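## Task

Fill carrier PC7 with C15 on site 2 and C16 on site 3, both lying flat within their locators and with well A1 at the corner labelled A1; keep site 1 empty and leave C51 where it sits in its nest. Slide the carrier into rail tracks 1-6 far enough that the lamp behind those tracks turns on, with the carrier resting down in the tracks. Finally release everything and move the gripper away.

## Robot and tools

Robot: one xArm5-style arm (five joints: waist, shoulder, elbow, wrist pitch, wrist roll) with a two-finger gripper and a wrist camera. The waist turns about a vertical axis; the next three joints bend in a single plane through it, so the fingers can tilt toward or away from the base but never sideways. The last joint rolls the hand. The fingers point along the gripper's +z axis and close along its y axis. The reported hand point sits between the closed pads, about 2 cm behind the tips; closing pushes the tips about 10 mm further out.

Frame: all poses are in the scene frame. Origin is on the table top under the arm's base, +z up, +x forward from the base, +y to the left when looking along +x. Positions are in metres; orientation is a quaternion written w first.

Scene layout: three nests S1, S2, S3 stand in a row beside the apron, S1 closest to the arm, each holding one labelled plate or block. The carrier PC7 lies loose on the apron in front of the rails and may be slid or squared up there; its site 1 is the one beside the handle. Tracks 1-18 are numbered on the apron, track 1 on the left as seen from the base. On every labelled item, A1 lies at the labelled short end, in the corner farthest from the labelled long side. Grip items only across their width, on the body above the base flange (max opening 84 mm); pushing a pad down onto a flange can trap it.

Tools:
- execute_actions {actions, pictures}. actions holds at most one entry. An empty list just reports the state. An entry with rows (1 to 15 rows) and steps (1 to 15, default 15) drives the arm one row per 1/30 s step, reusing the last row if rows run out. An entry with only steps (up to 300) is a wait counted from the previous result, reply time included. pictures (true/false) chooses whether images come back.
- A row is 8 numbers: x, y, z, qw, qx, qy, qz, opening. It is an absolute target pose for the hand point, not an offset. opening runs from -1 (closed) to +1 (fully open, 0.084 m). A call is rejected outright if a target lies more than 0.6 m from the last reported position along any gripper axis. Each step the command is clipped to within 70 mm and 16 degrees of the measured pose, so far targets need several actions; check the reported pose and continue.
- move {target, speed}: target is one 8-number row as above (absolute pose); speed is 0.002 to 0.5 m/s (default 0.25), with turning capped at twice that in rad/s. It follows a straight path lasting 0.5 to 10 s, sets the opening at the start, and does not slow for obstacles. The hand may lag, stray or overshoot speed. With a tilted hand a straight path at fixed orientation often ends held or off_target.
- wait {seconds}: 0 to 10 s with no new command.
- zoom_image {camera, region}: camera is cam_head_left, cam_head_right, cam_high, cam_low or cam_wrist; region is [x0, y0, x1, y1] pixels, top-left origin, at most 504 by 504.
- read_manual {section}: licence texts only.
- finished_scene {scene}: ends the current scene (give its number) and grades it; irreversible. Its result gives the next task.

Results: the state line gives hand position, quaternion and velocities; the printed position can be off, more so far out. grip_measured is the actual finger opening on the command scale; to hold something, command clearly below it (lower squeezes harder, up to about 24 N per pad). Hand target shows where the controller is heading. pose unreachable and HELD mark steps the clearance check altered or blocked. A move line reports done, off_target, moving, held or fault, plus limits=paced (pose clipped) or limits=held (some steps blocked; the arm may then surge faster than speed), and the distance left to the target.

Cautions: the simulation runs while you think. Contact harder the faster you move and the further the target lies past the contact, so approach slowly and aim just at the surface. Torque load limits are 47.5 N m waist and shoulder, 28.5 elbow, 19 wrist pitch and roll, including carried weight; exceeding one triggers a fault that backs the joint off and freezes the arm 10 s. Holding loads heats motors: MOTOR HOT appears at 65 °C and an OVER-TEMPERATURE FAULT brakes the arm at 80 °C. Held parts may get tugged and loose ones nudged. Never let anything fall or get pushed off the table; avoid drops, slips and slams. Release and withdraw before finishing.

Each tool is called after ">>>" as a command line: name --argument value for each argument, lists and objects as JSON in quotes; but a table of rows of numbers goes row by row, as --pt "numbers of a row", without its own name.

## Session

>>> execute_actions --actions '[]'

Scene clock: 0.00 s of 8000.00 s.
end_effector_position=(+0.1401, -0.1717, +0.2764) grip_measured=+1.00 end_effector_quat_wxyz=(+0.010, -0.656, +0.739, +0.151) end_effector_velocity=(-0.000, +0.000, +0.000) end_effector_angular_velocity=(+0.000, +0.000, +0.000)
Joint positions: [-0.835 -0.553 -0.479  1.349  0.814  0.084]
Joint velocities: [ 0.     0.    -0.     0.001 -0.    -0.   ]
Motor temperatures (°C, as the motors report them): [36 29 33 38 39]
Hand target: +0.140, -0.172, +0.276; +0.010, -0.656, +0.739, +0.151

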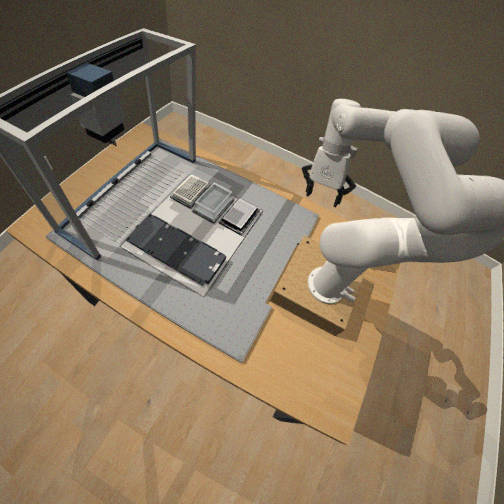

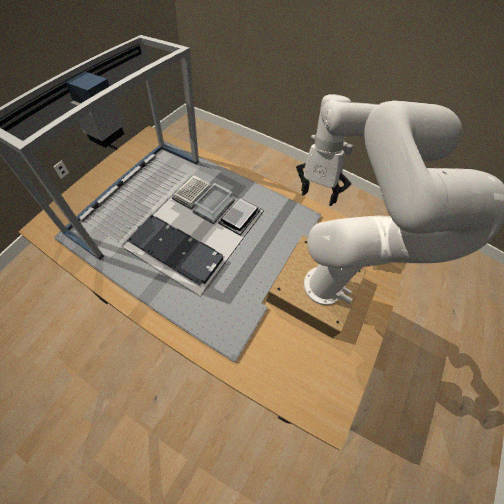

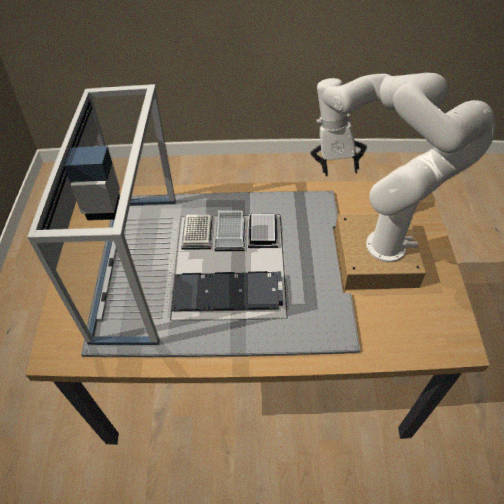

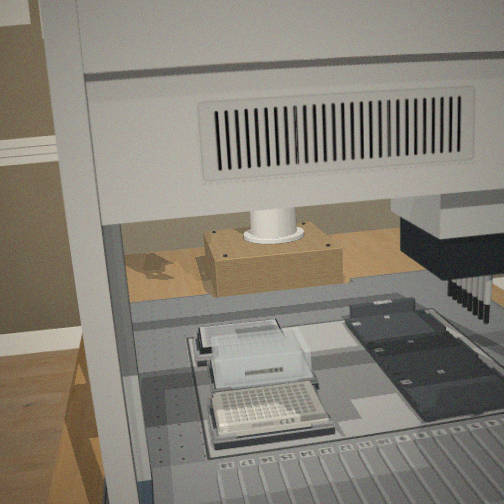

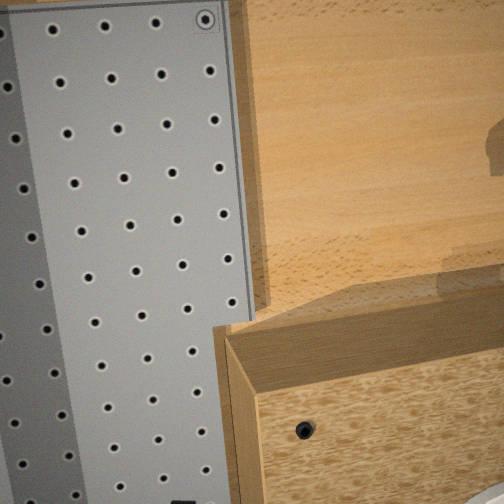

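>>> move --target '[0.46,0.06,0.42,0,0.7071,-0.7071,0,1]' --speed 0.35

>>> move --target '[0.384,-0.13,0.12,0,0.7071,-0.7071,0,1]' --speed 0.3

Scene clock: 3.77 s of 8000.00 s.
end_effector_position=(+0.4600, +0.0587, +0.4198) grip_measured=+1.00 end_effector_quat_wxyz=(+0.002, +0.707, -0.707, +0.001) end_effector_velocity=(+0.001, +0.001, +0.000) end_effector_angular_velocity=(-0.000, +0.002, +0.002)
Joint positions: [ 0.166 -0.025 -1.334  1.377  1.695  0.084]
Joint velocities: [ 0.003  0.007 -0.009  0.004  0.001 -0.   ]
Motor temperatures (°C, as the motors report them): [36 29 34 38 39]
Hand target: +0.460, +0.059, +0.420; +0.002, +0.707, -0.707, +0.001
Off the commanded pose: 0.001 m, 0 deg.
move: done

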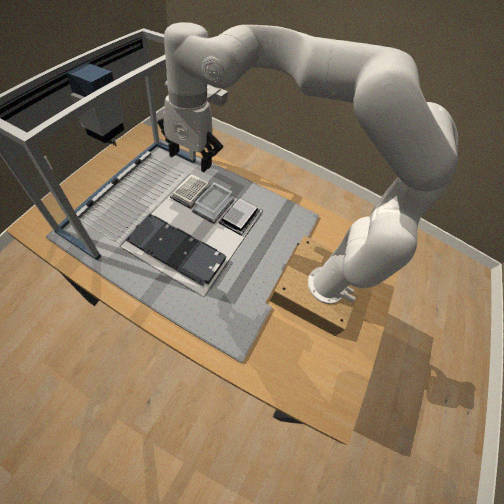

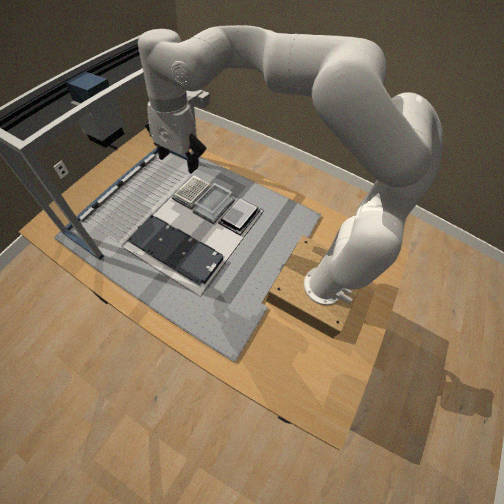

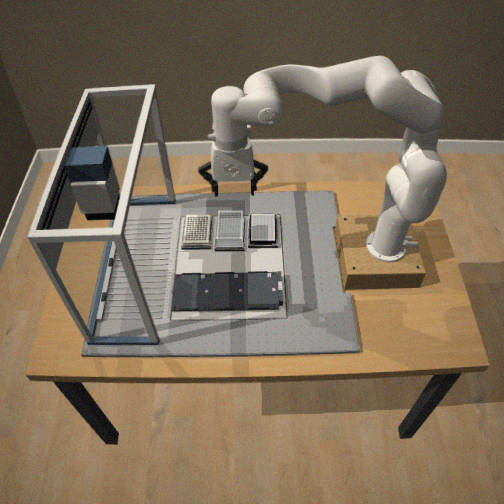

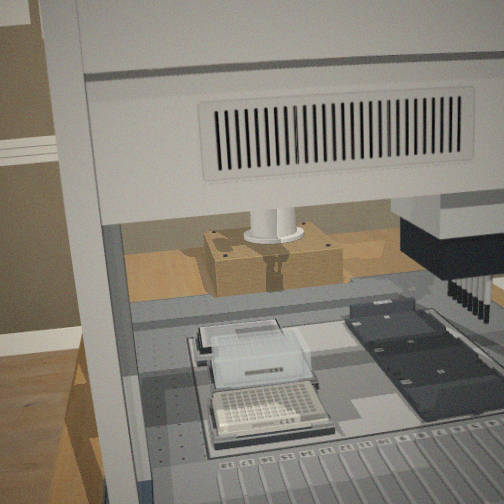

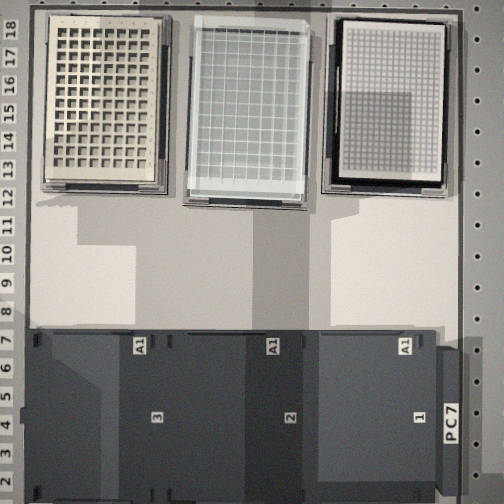

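Scene clock: 5.57 s of 8000.00 s.
end_effector_position=(+0.3839, -0.1295, +0.1205) grip_measured=+1.00 end_effector_quat_wxyz=(-0.002, +0.707, -0.707, -0.000) end_effector_velocity=(-0.001, -0.001, -0.002) end_effector_angular_velocity=(+0.001, +0.003, -0.001)
Joint positions: [-0.283  0.221 -0.671  0.466  1.245  0.084]
Joint velocities: [-0.003  0.006  0.    -0.004 -0.001 -0.   ]
Motor temperatures (°C, as the motors report them): [36 29 35 38 39]
Hand target: +0.384, -0.130, +0.120; -0.001, +0.707, -0.707, -0.001
Off the commanded pose: 0.001 m, 0 deg.
move: done

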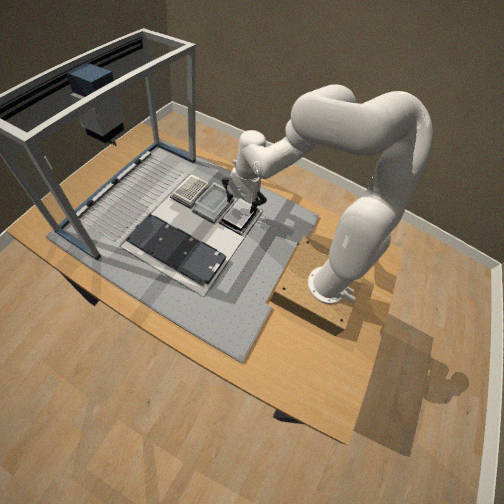

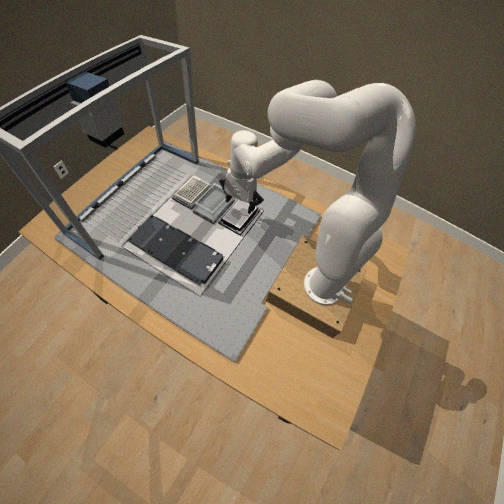

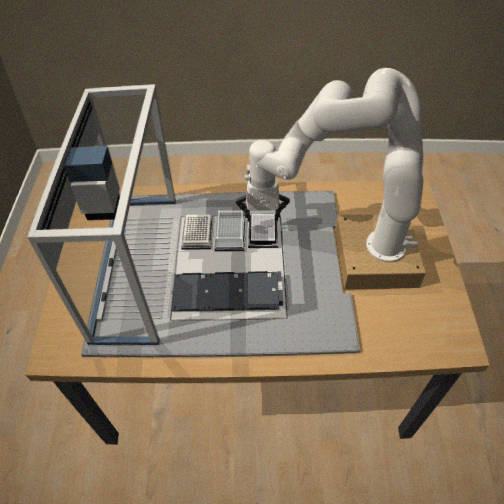

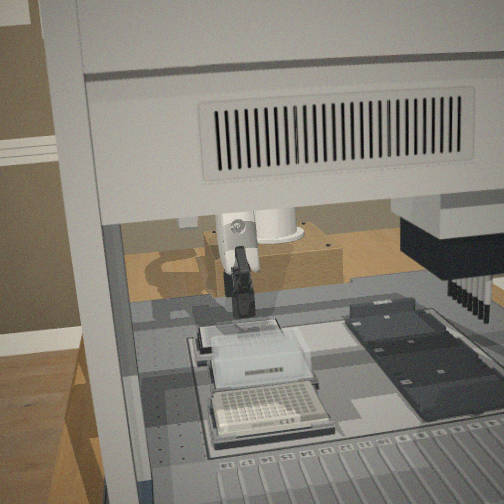

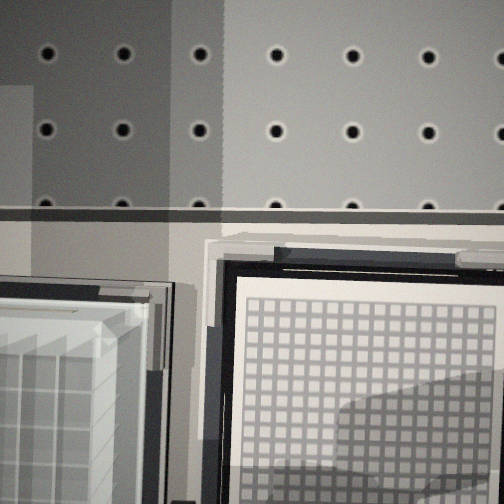

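>>> move --target '[0.383,-0.129,0.088,0,0.6965,-0.7175,0,1]' --speed 0.08

Scene clock: 9.37 s of 8000.00 s.
end_effector_position=(+0.3832, -0.1291, +0.0883) grip_measured=+1.00 end_effector_quat_wxyz=(-0.001, +0.697, -0.718, -0.000) end_effector_velocity=(+0.000, -0.000, -0.001) end_effector_angular_velocity=(-0.000, -0.001, -0.002)
Joint positions: [-0.283  0.321 -0.675  0.371  1.275  0.084]
Joint velocities: [-0.     0.003 -0.    -0.003  0.001 -0.   ]
Motor temperatures (°C, as the motors report them): [36 29 35 38 39]
Hand target: +0.383, -0.129, +0.088; -0.001, +0.697, -0.718, -0.001
Off the commanded pose: 0.000 m, 0 deg.
move: done

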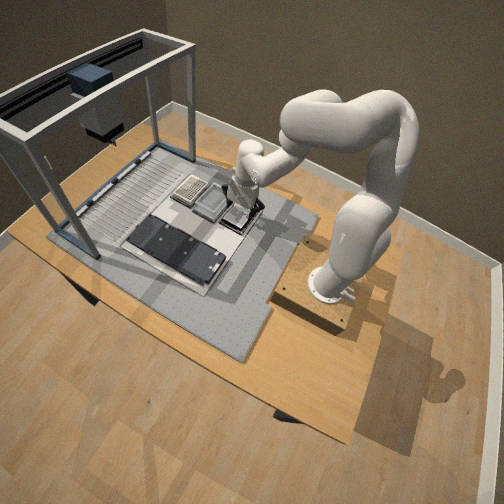

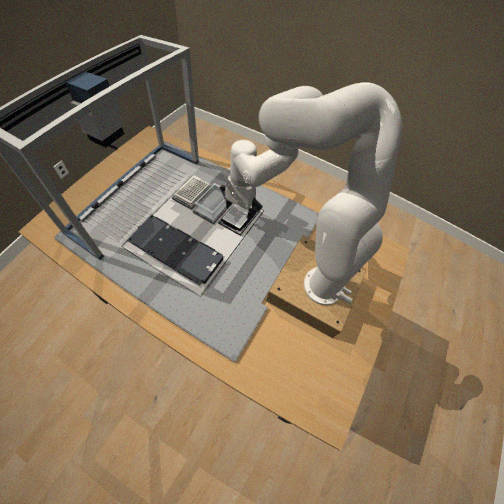

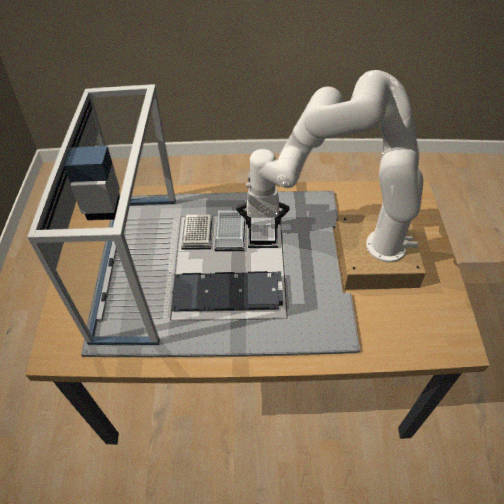

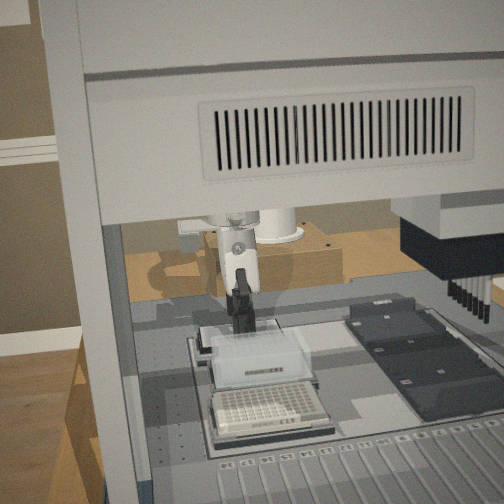

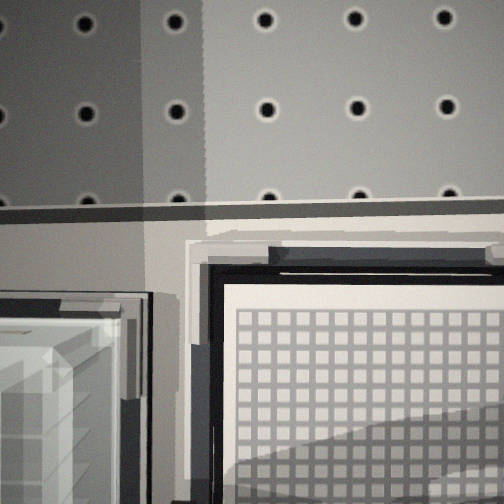

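>>> move --target '[0.383,-0.129,0.073,0,0.6965,-0.7175,0,1]' --speed 0.03

>>> move --target '[0.383,-0.129,0.073,0,0.6965,-0.7175,0,0.3]'

>>> move --target '[0.383,-0.129,0.14,0,0.6965,-0.7175,0,0.3]' --speed 0.1

>>> move --target '[0.61,0.113,0.135,0,0.7071,-0.7071,0,0.3]' --speed 0.22

>>> move --target '[0.61,0.113,0.088,0,0.7071,-0.7071,0,0.3]' --speed 0.08

Scene clock: 15.40 s of 8000.00 s.
end_effector_position=(+0.3830, -0.1290, +0.0731) grip_measured=+1.00 end_effector_quat_wxyz=(-0.001, +0.697, -0.718, -0.001) end_effector_velocity=(+0.002, -0.001, +0.000) end_effector_angular_velocity=(-0.001, -0.004, +0.000)
Joint positions: [-0.283  0.37  -0.683  0.329  1.275  0.084]
Joint velocities: [ 0.     0.002 -0.003 -0.004  0.     0.   ]
Motor temperatures (°C, as the motors report them): [36 29 35 38 39]
Hand target: +0.383, -0.129, +0.073; -0.001, +0.697, -0.718, -0.001
Off the commanded pose: 0.000 m, 0 deg.
After step 90, 2.23 s passed at rest.
move: done

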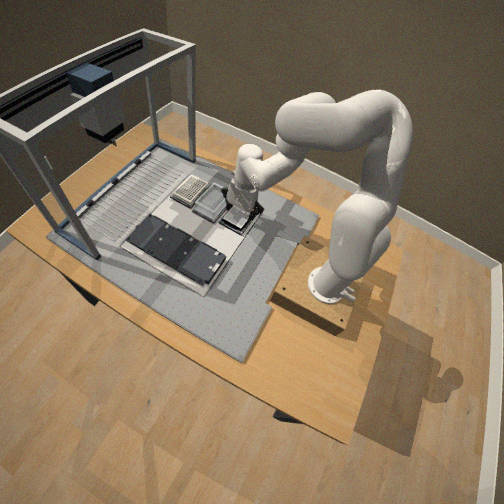

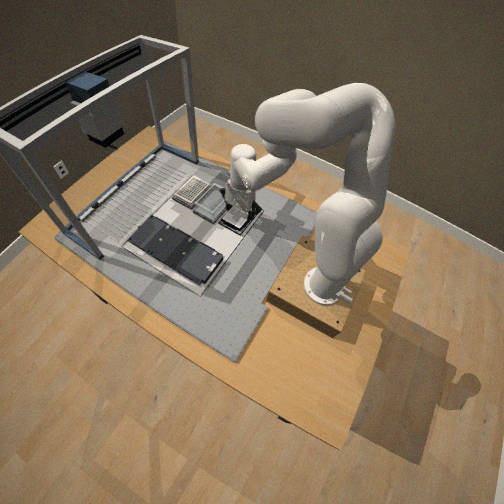

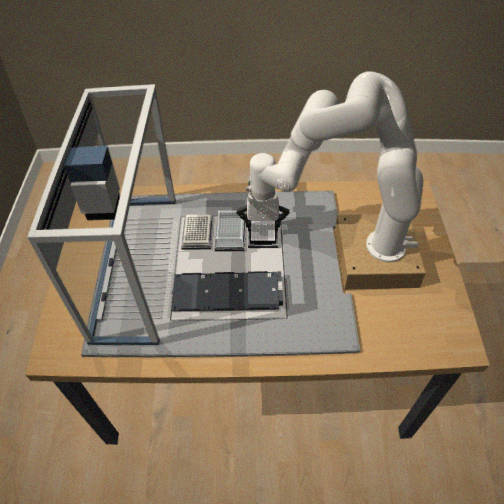

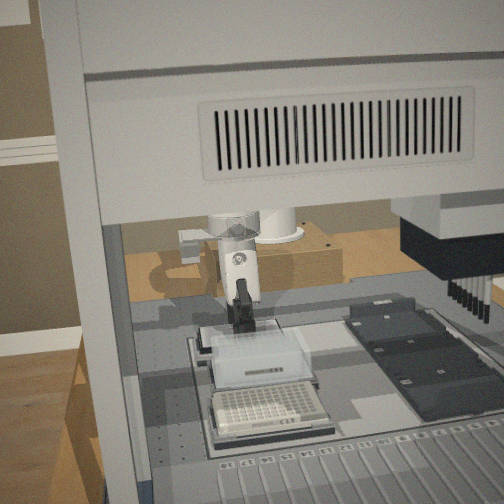

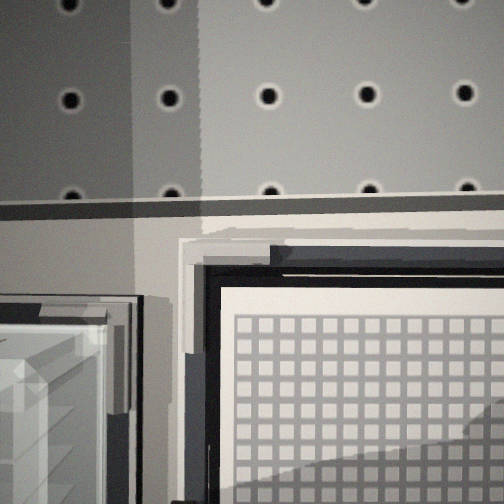

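Scene clock: 16.10 s of 8000.00 s.
end_effector_position=(+0.3832, -0.1291, +0.0732) grip_measured=+0.92 end_effector_quat_wxyz=(-0.001, +0.697, -0.718, -0.000) end_effector_velocity=(-0.000, +0.000, -0.000) end_effector_angular_velocity=(+0.000, +0.000, +0.001)
Joint positions: [-0.283  0.37  -0.683  0.329  1.275  0.081]
Joint velocities: [-0.     0.001  0.    -0.    -0.001  0.   ]
Motor temperatures (°C, as the motors report them): [36 29 35 38 39]
Hand target: +0.383, -0.129, +0.073; -0.001, +0.697, -0.718, -0.001
Off the commanded pose: 0.000 m, 0 deg.
move: done

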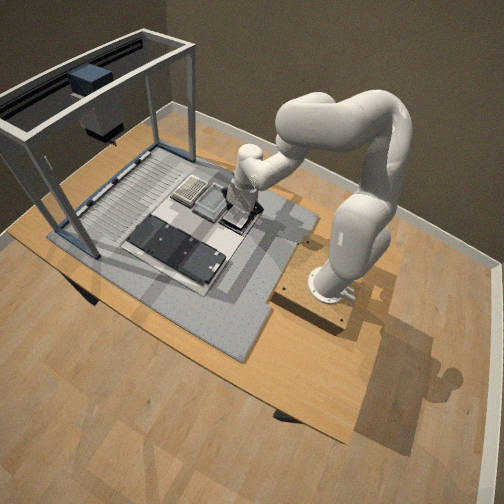

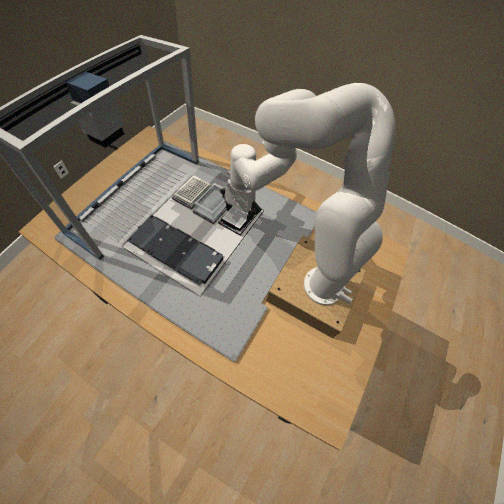

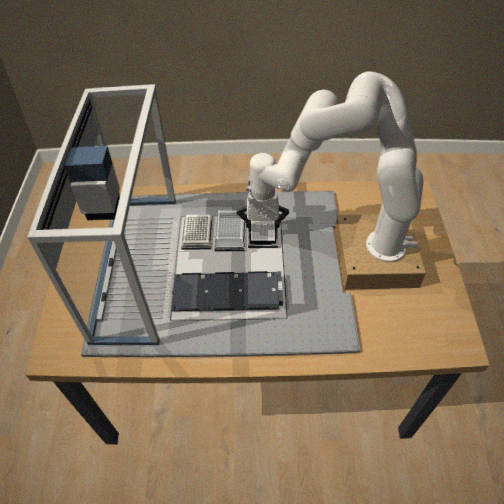

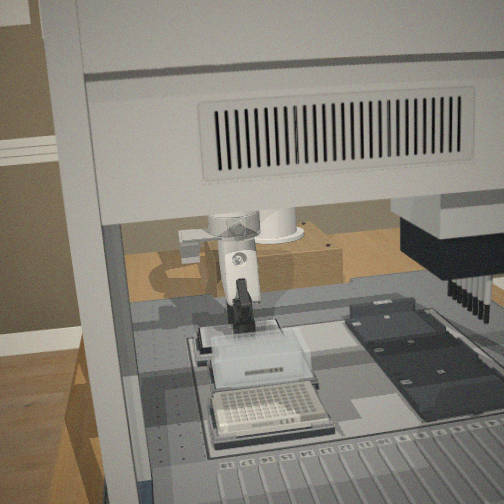

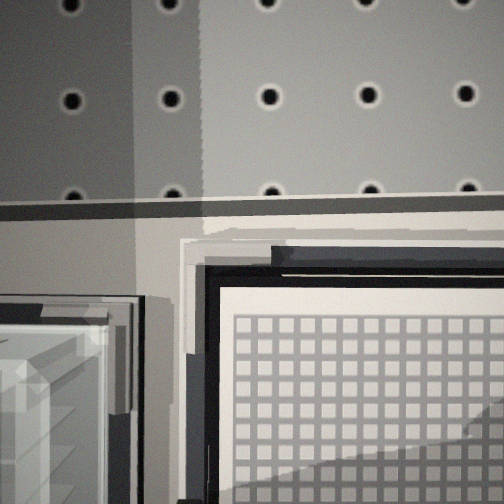

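Scene clock: 17.20 s of 8000.00 s.
end_effector_position=(+0.3828, -0.1289, +0.1396) grip_measured=+0.92 end_effector_quat_wxyz=(-0.001, +0.697, -0.718, -0.001) end_effector_velocity=(+0.001, -0.000, +0.002) end_effector_angular_velocity=(-0.001, -0.003, -0.000)
Joint positions: [-0.282  0.163 -0.67   0.525  1.276  0.081]
Joint velocities: [ 0.    -0.004 -0.002  0.003  0.     0.   ]
Motor temperatures (°C, as the motors report them): [36 29 35 38 39]
Hand target: +0.383, -0.129, +0.140; -0.001, +0.697, -0.718, -0.001
Off the commanded pose: 0.000 m, 0 deg.
move: done

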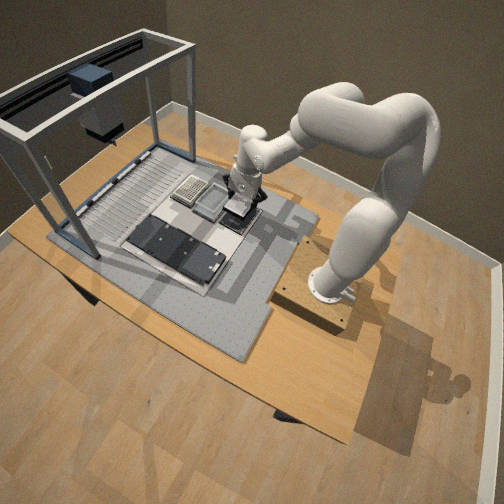

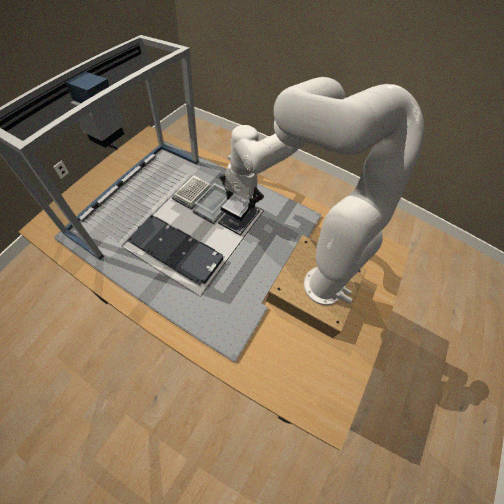

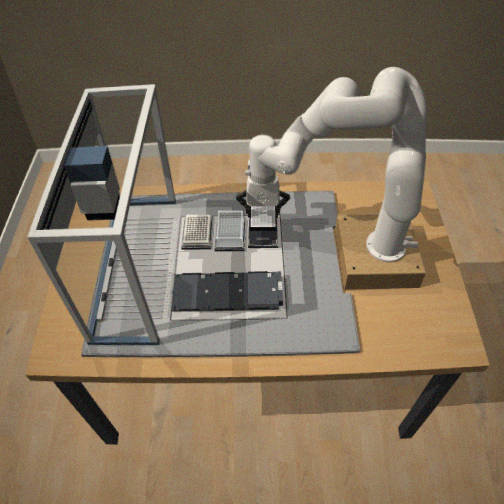

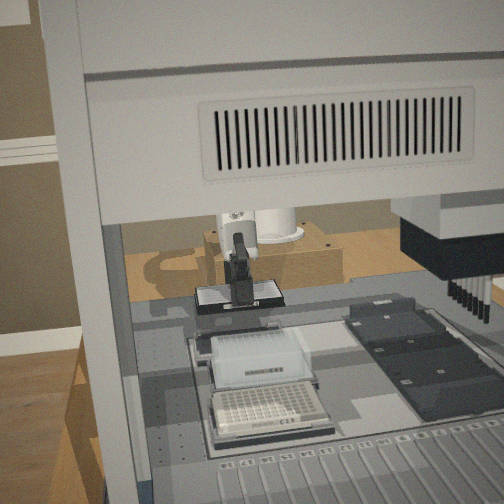

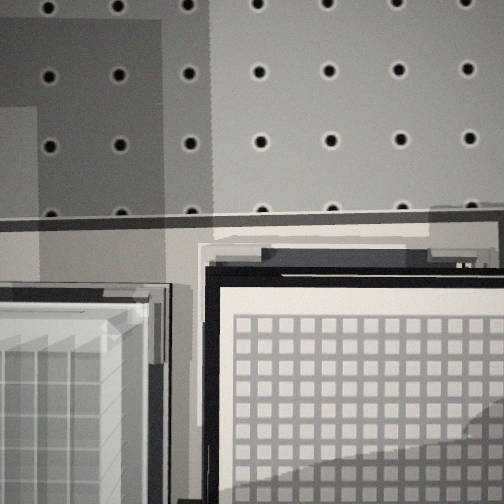

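Scene clock: 19.23 s of 8000.00 s.
end_effector_position=(+0.6103, +0.1119, +0.1350) grip_measured=+0.92 end_effector_quat_wxyz=(+0.002, +0.707, -0.707, +0.002) end_effector_velocity=(+0.001, +0.002, +0.000) end_effector_angular_velocity=(-0.001, +0.004, +0.003)
Joint positions: [ 0.223  0.778 -1.644  0.883  1.752  0.081]
Joint velocities: [ 0.003  0.008 -0.017  0.012  0.    -0.   ]
Motor temperatures (°C, as the motors report them): [36 29 36 38 39]
Hand target: +0.610, +0.112, +0.135; +0.002, +0.707, -0.707, +0.002
Off the commanded pose: 0.001 m, 0 deg.
move: done

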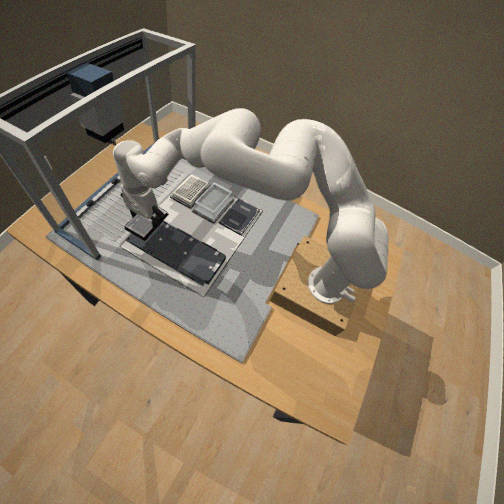

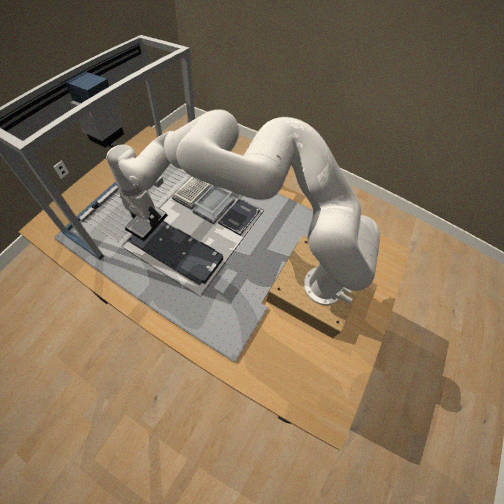

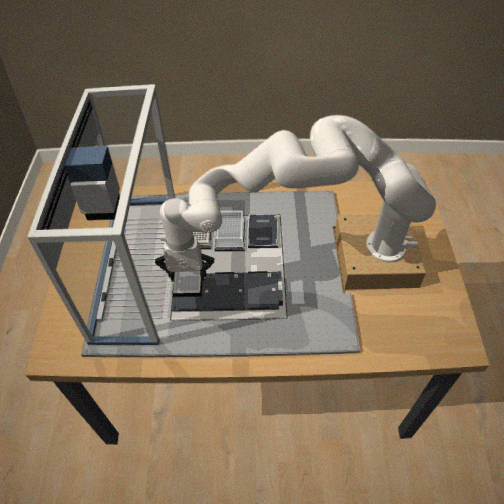

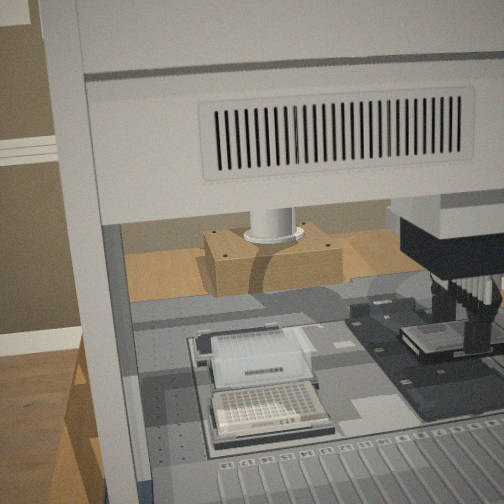

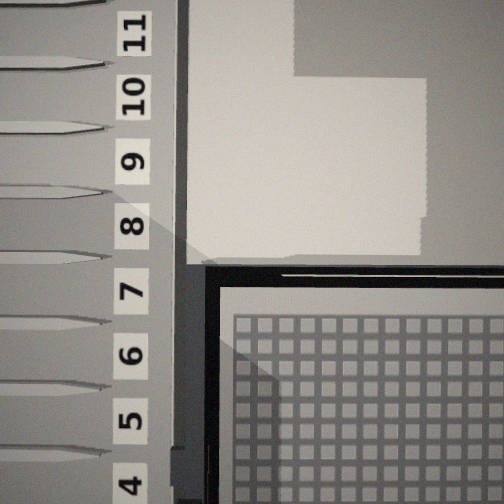

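Scene clock: 20.20 s of 8000.00 s.
end_effector_position=(+0.6103, +0.1131, +0.0886) grip_measured=+0.92 end_effector_quat_wxyz=(+0.001, +0.707, -0.707, +0.003) end_effector_velocity=(+0.001, +0.000, -0.000) end_effector_angular_velocity=(+0.000, -0.001, -0.000)
Joint positions: [ 0.226  0.866 -1.65   0.8    1.754  0.081]
Joint velocities: [ 0.     0.002 -0.003 -0.001  0.     0.   ]
Motor temperatures (°C, as the motors report them): [36 30 36 38 39]
Hand target: +0.610, +0.113, +0.088; +0.002, +0.707, -0.707, +0.002
Off the commanded pose: 0.001 m, 0 deg.
move: done

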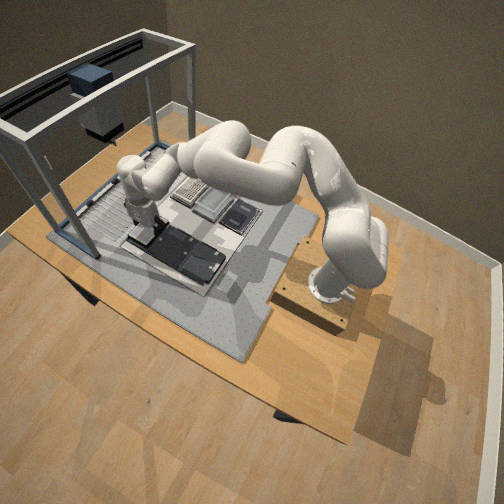

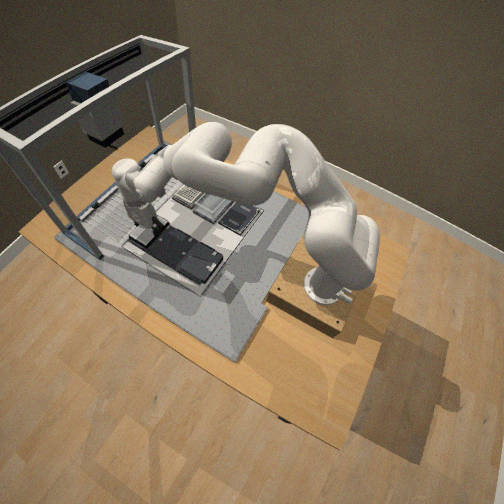

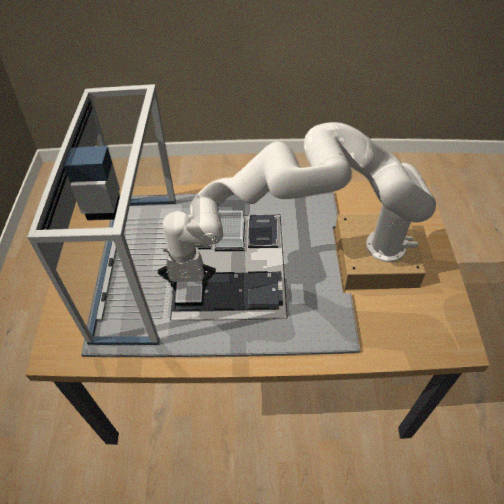

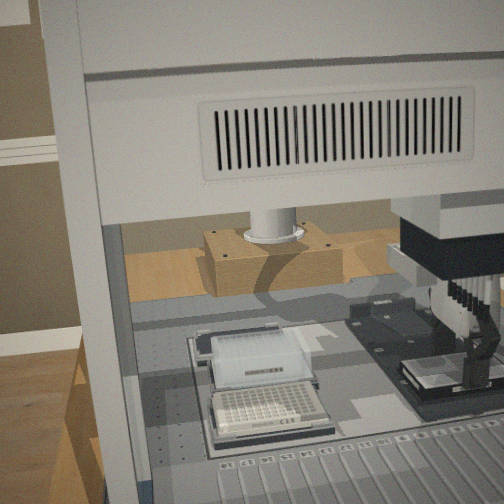

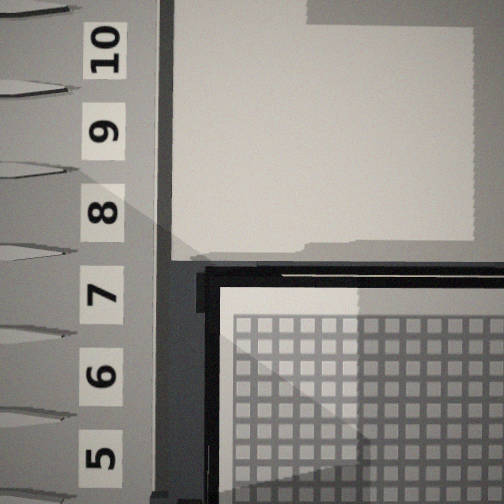

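>>> move --target '[0.61,0.1158,0.081,0,0.7071,-0.7071,0,0.3]' --speed 0.02

>>> zoom_image --camera "cam_wrist" --region '[140,220,340,330]'

Scene clock: 23.03 s of 8000.00 s.
end_effector_position=(+0.6100, +0.1158, +0.0810) grip_measured=+0.92 end_effector_quat_wxyz=(+0.002, +0.707, -0.707, +0.002) end_effector_velocity=(+0.002, +0.000, +0.001) end_effector_angular_velocity=(+0.001, -0.004, -0.000)
Joint positions: [ 0.23   0.883 -1.656  0.79   1.759  0.081]
Joint velocities: [ 0.     0.    -0.003 -0.002  0.     0.   ]
Motor temperatures (°C, as the motors report them): [36 30 36 38 39]
Hand target: +0.610, +0.116, +0.081; +0.002, +0.707, -0.707, +0.002
Off the commanded pose: 0.000 m, 0 deg.
move: done

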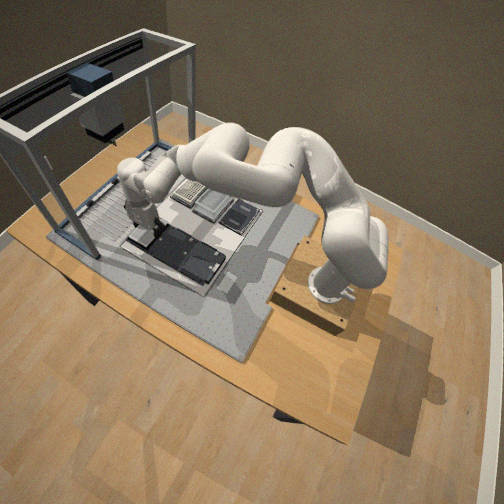

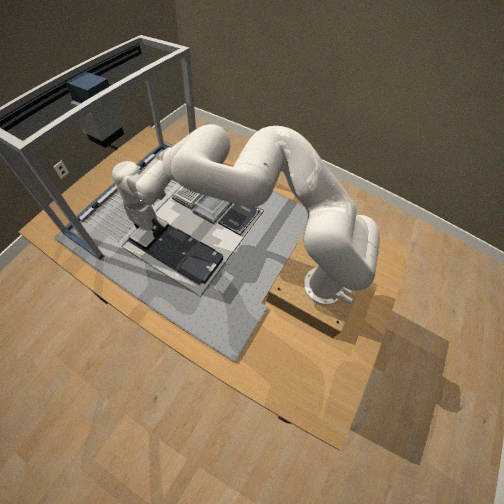

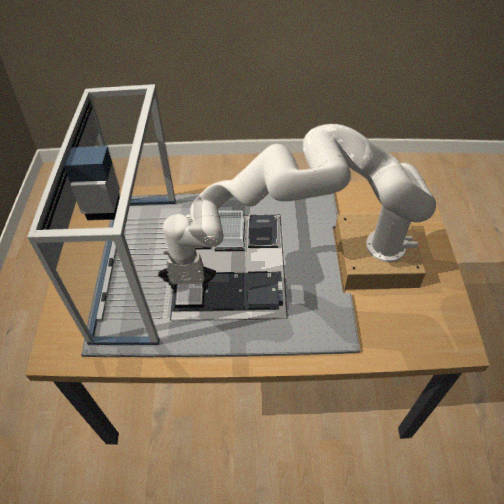

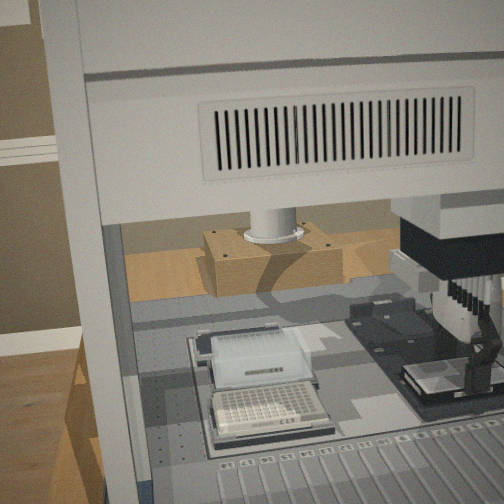

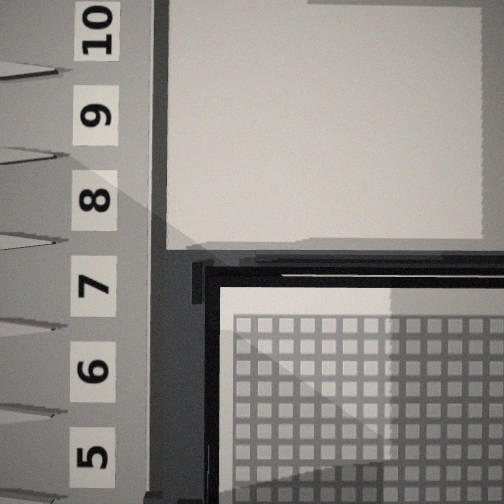

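Region (140, 220, 340, 330) of cam_wrist's 504x504 image, scaled by 2.520, with more detail than that image has; it fills the top 277 rows of this view, and the rest is white.

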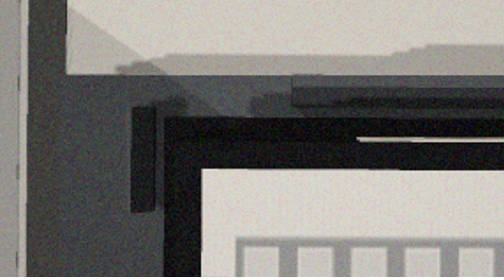

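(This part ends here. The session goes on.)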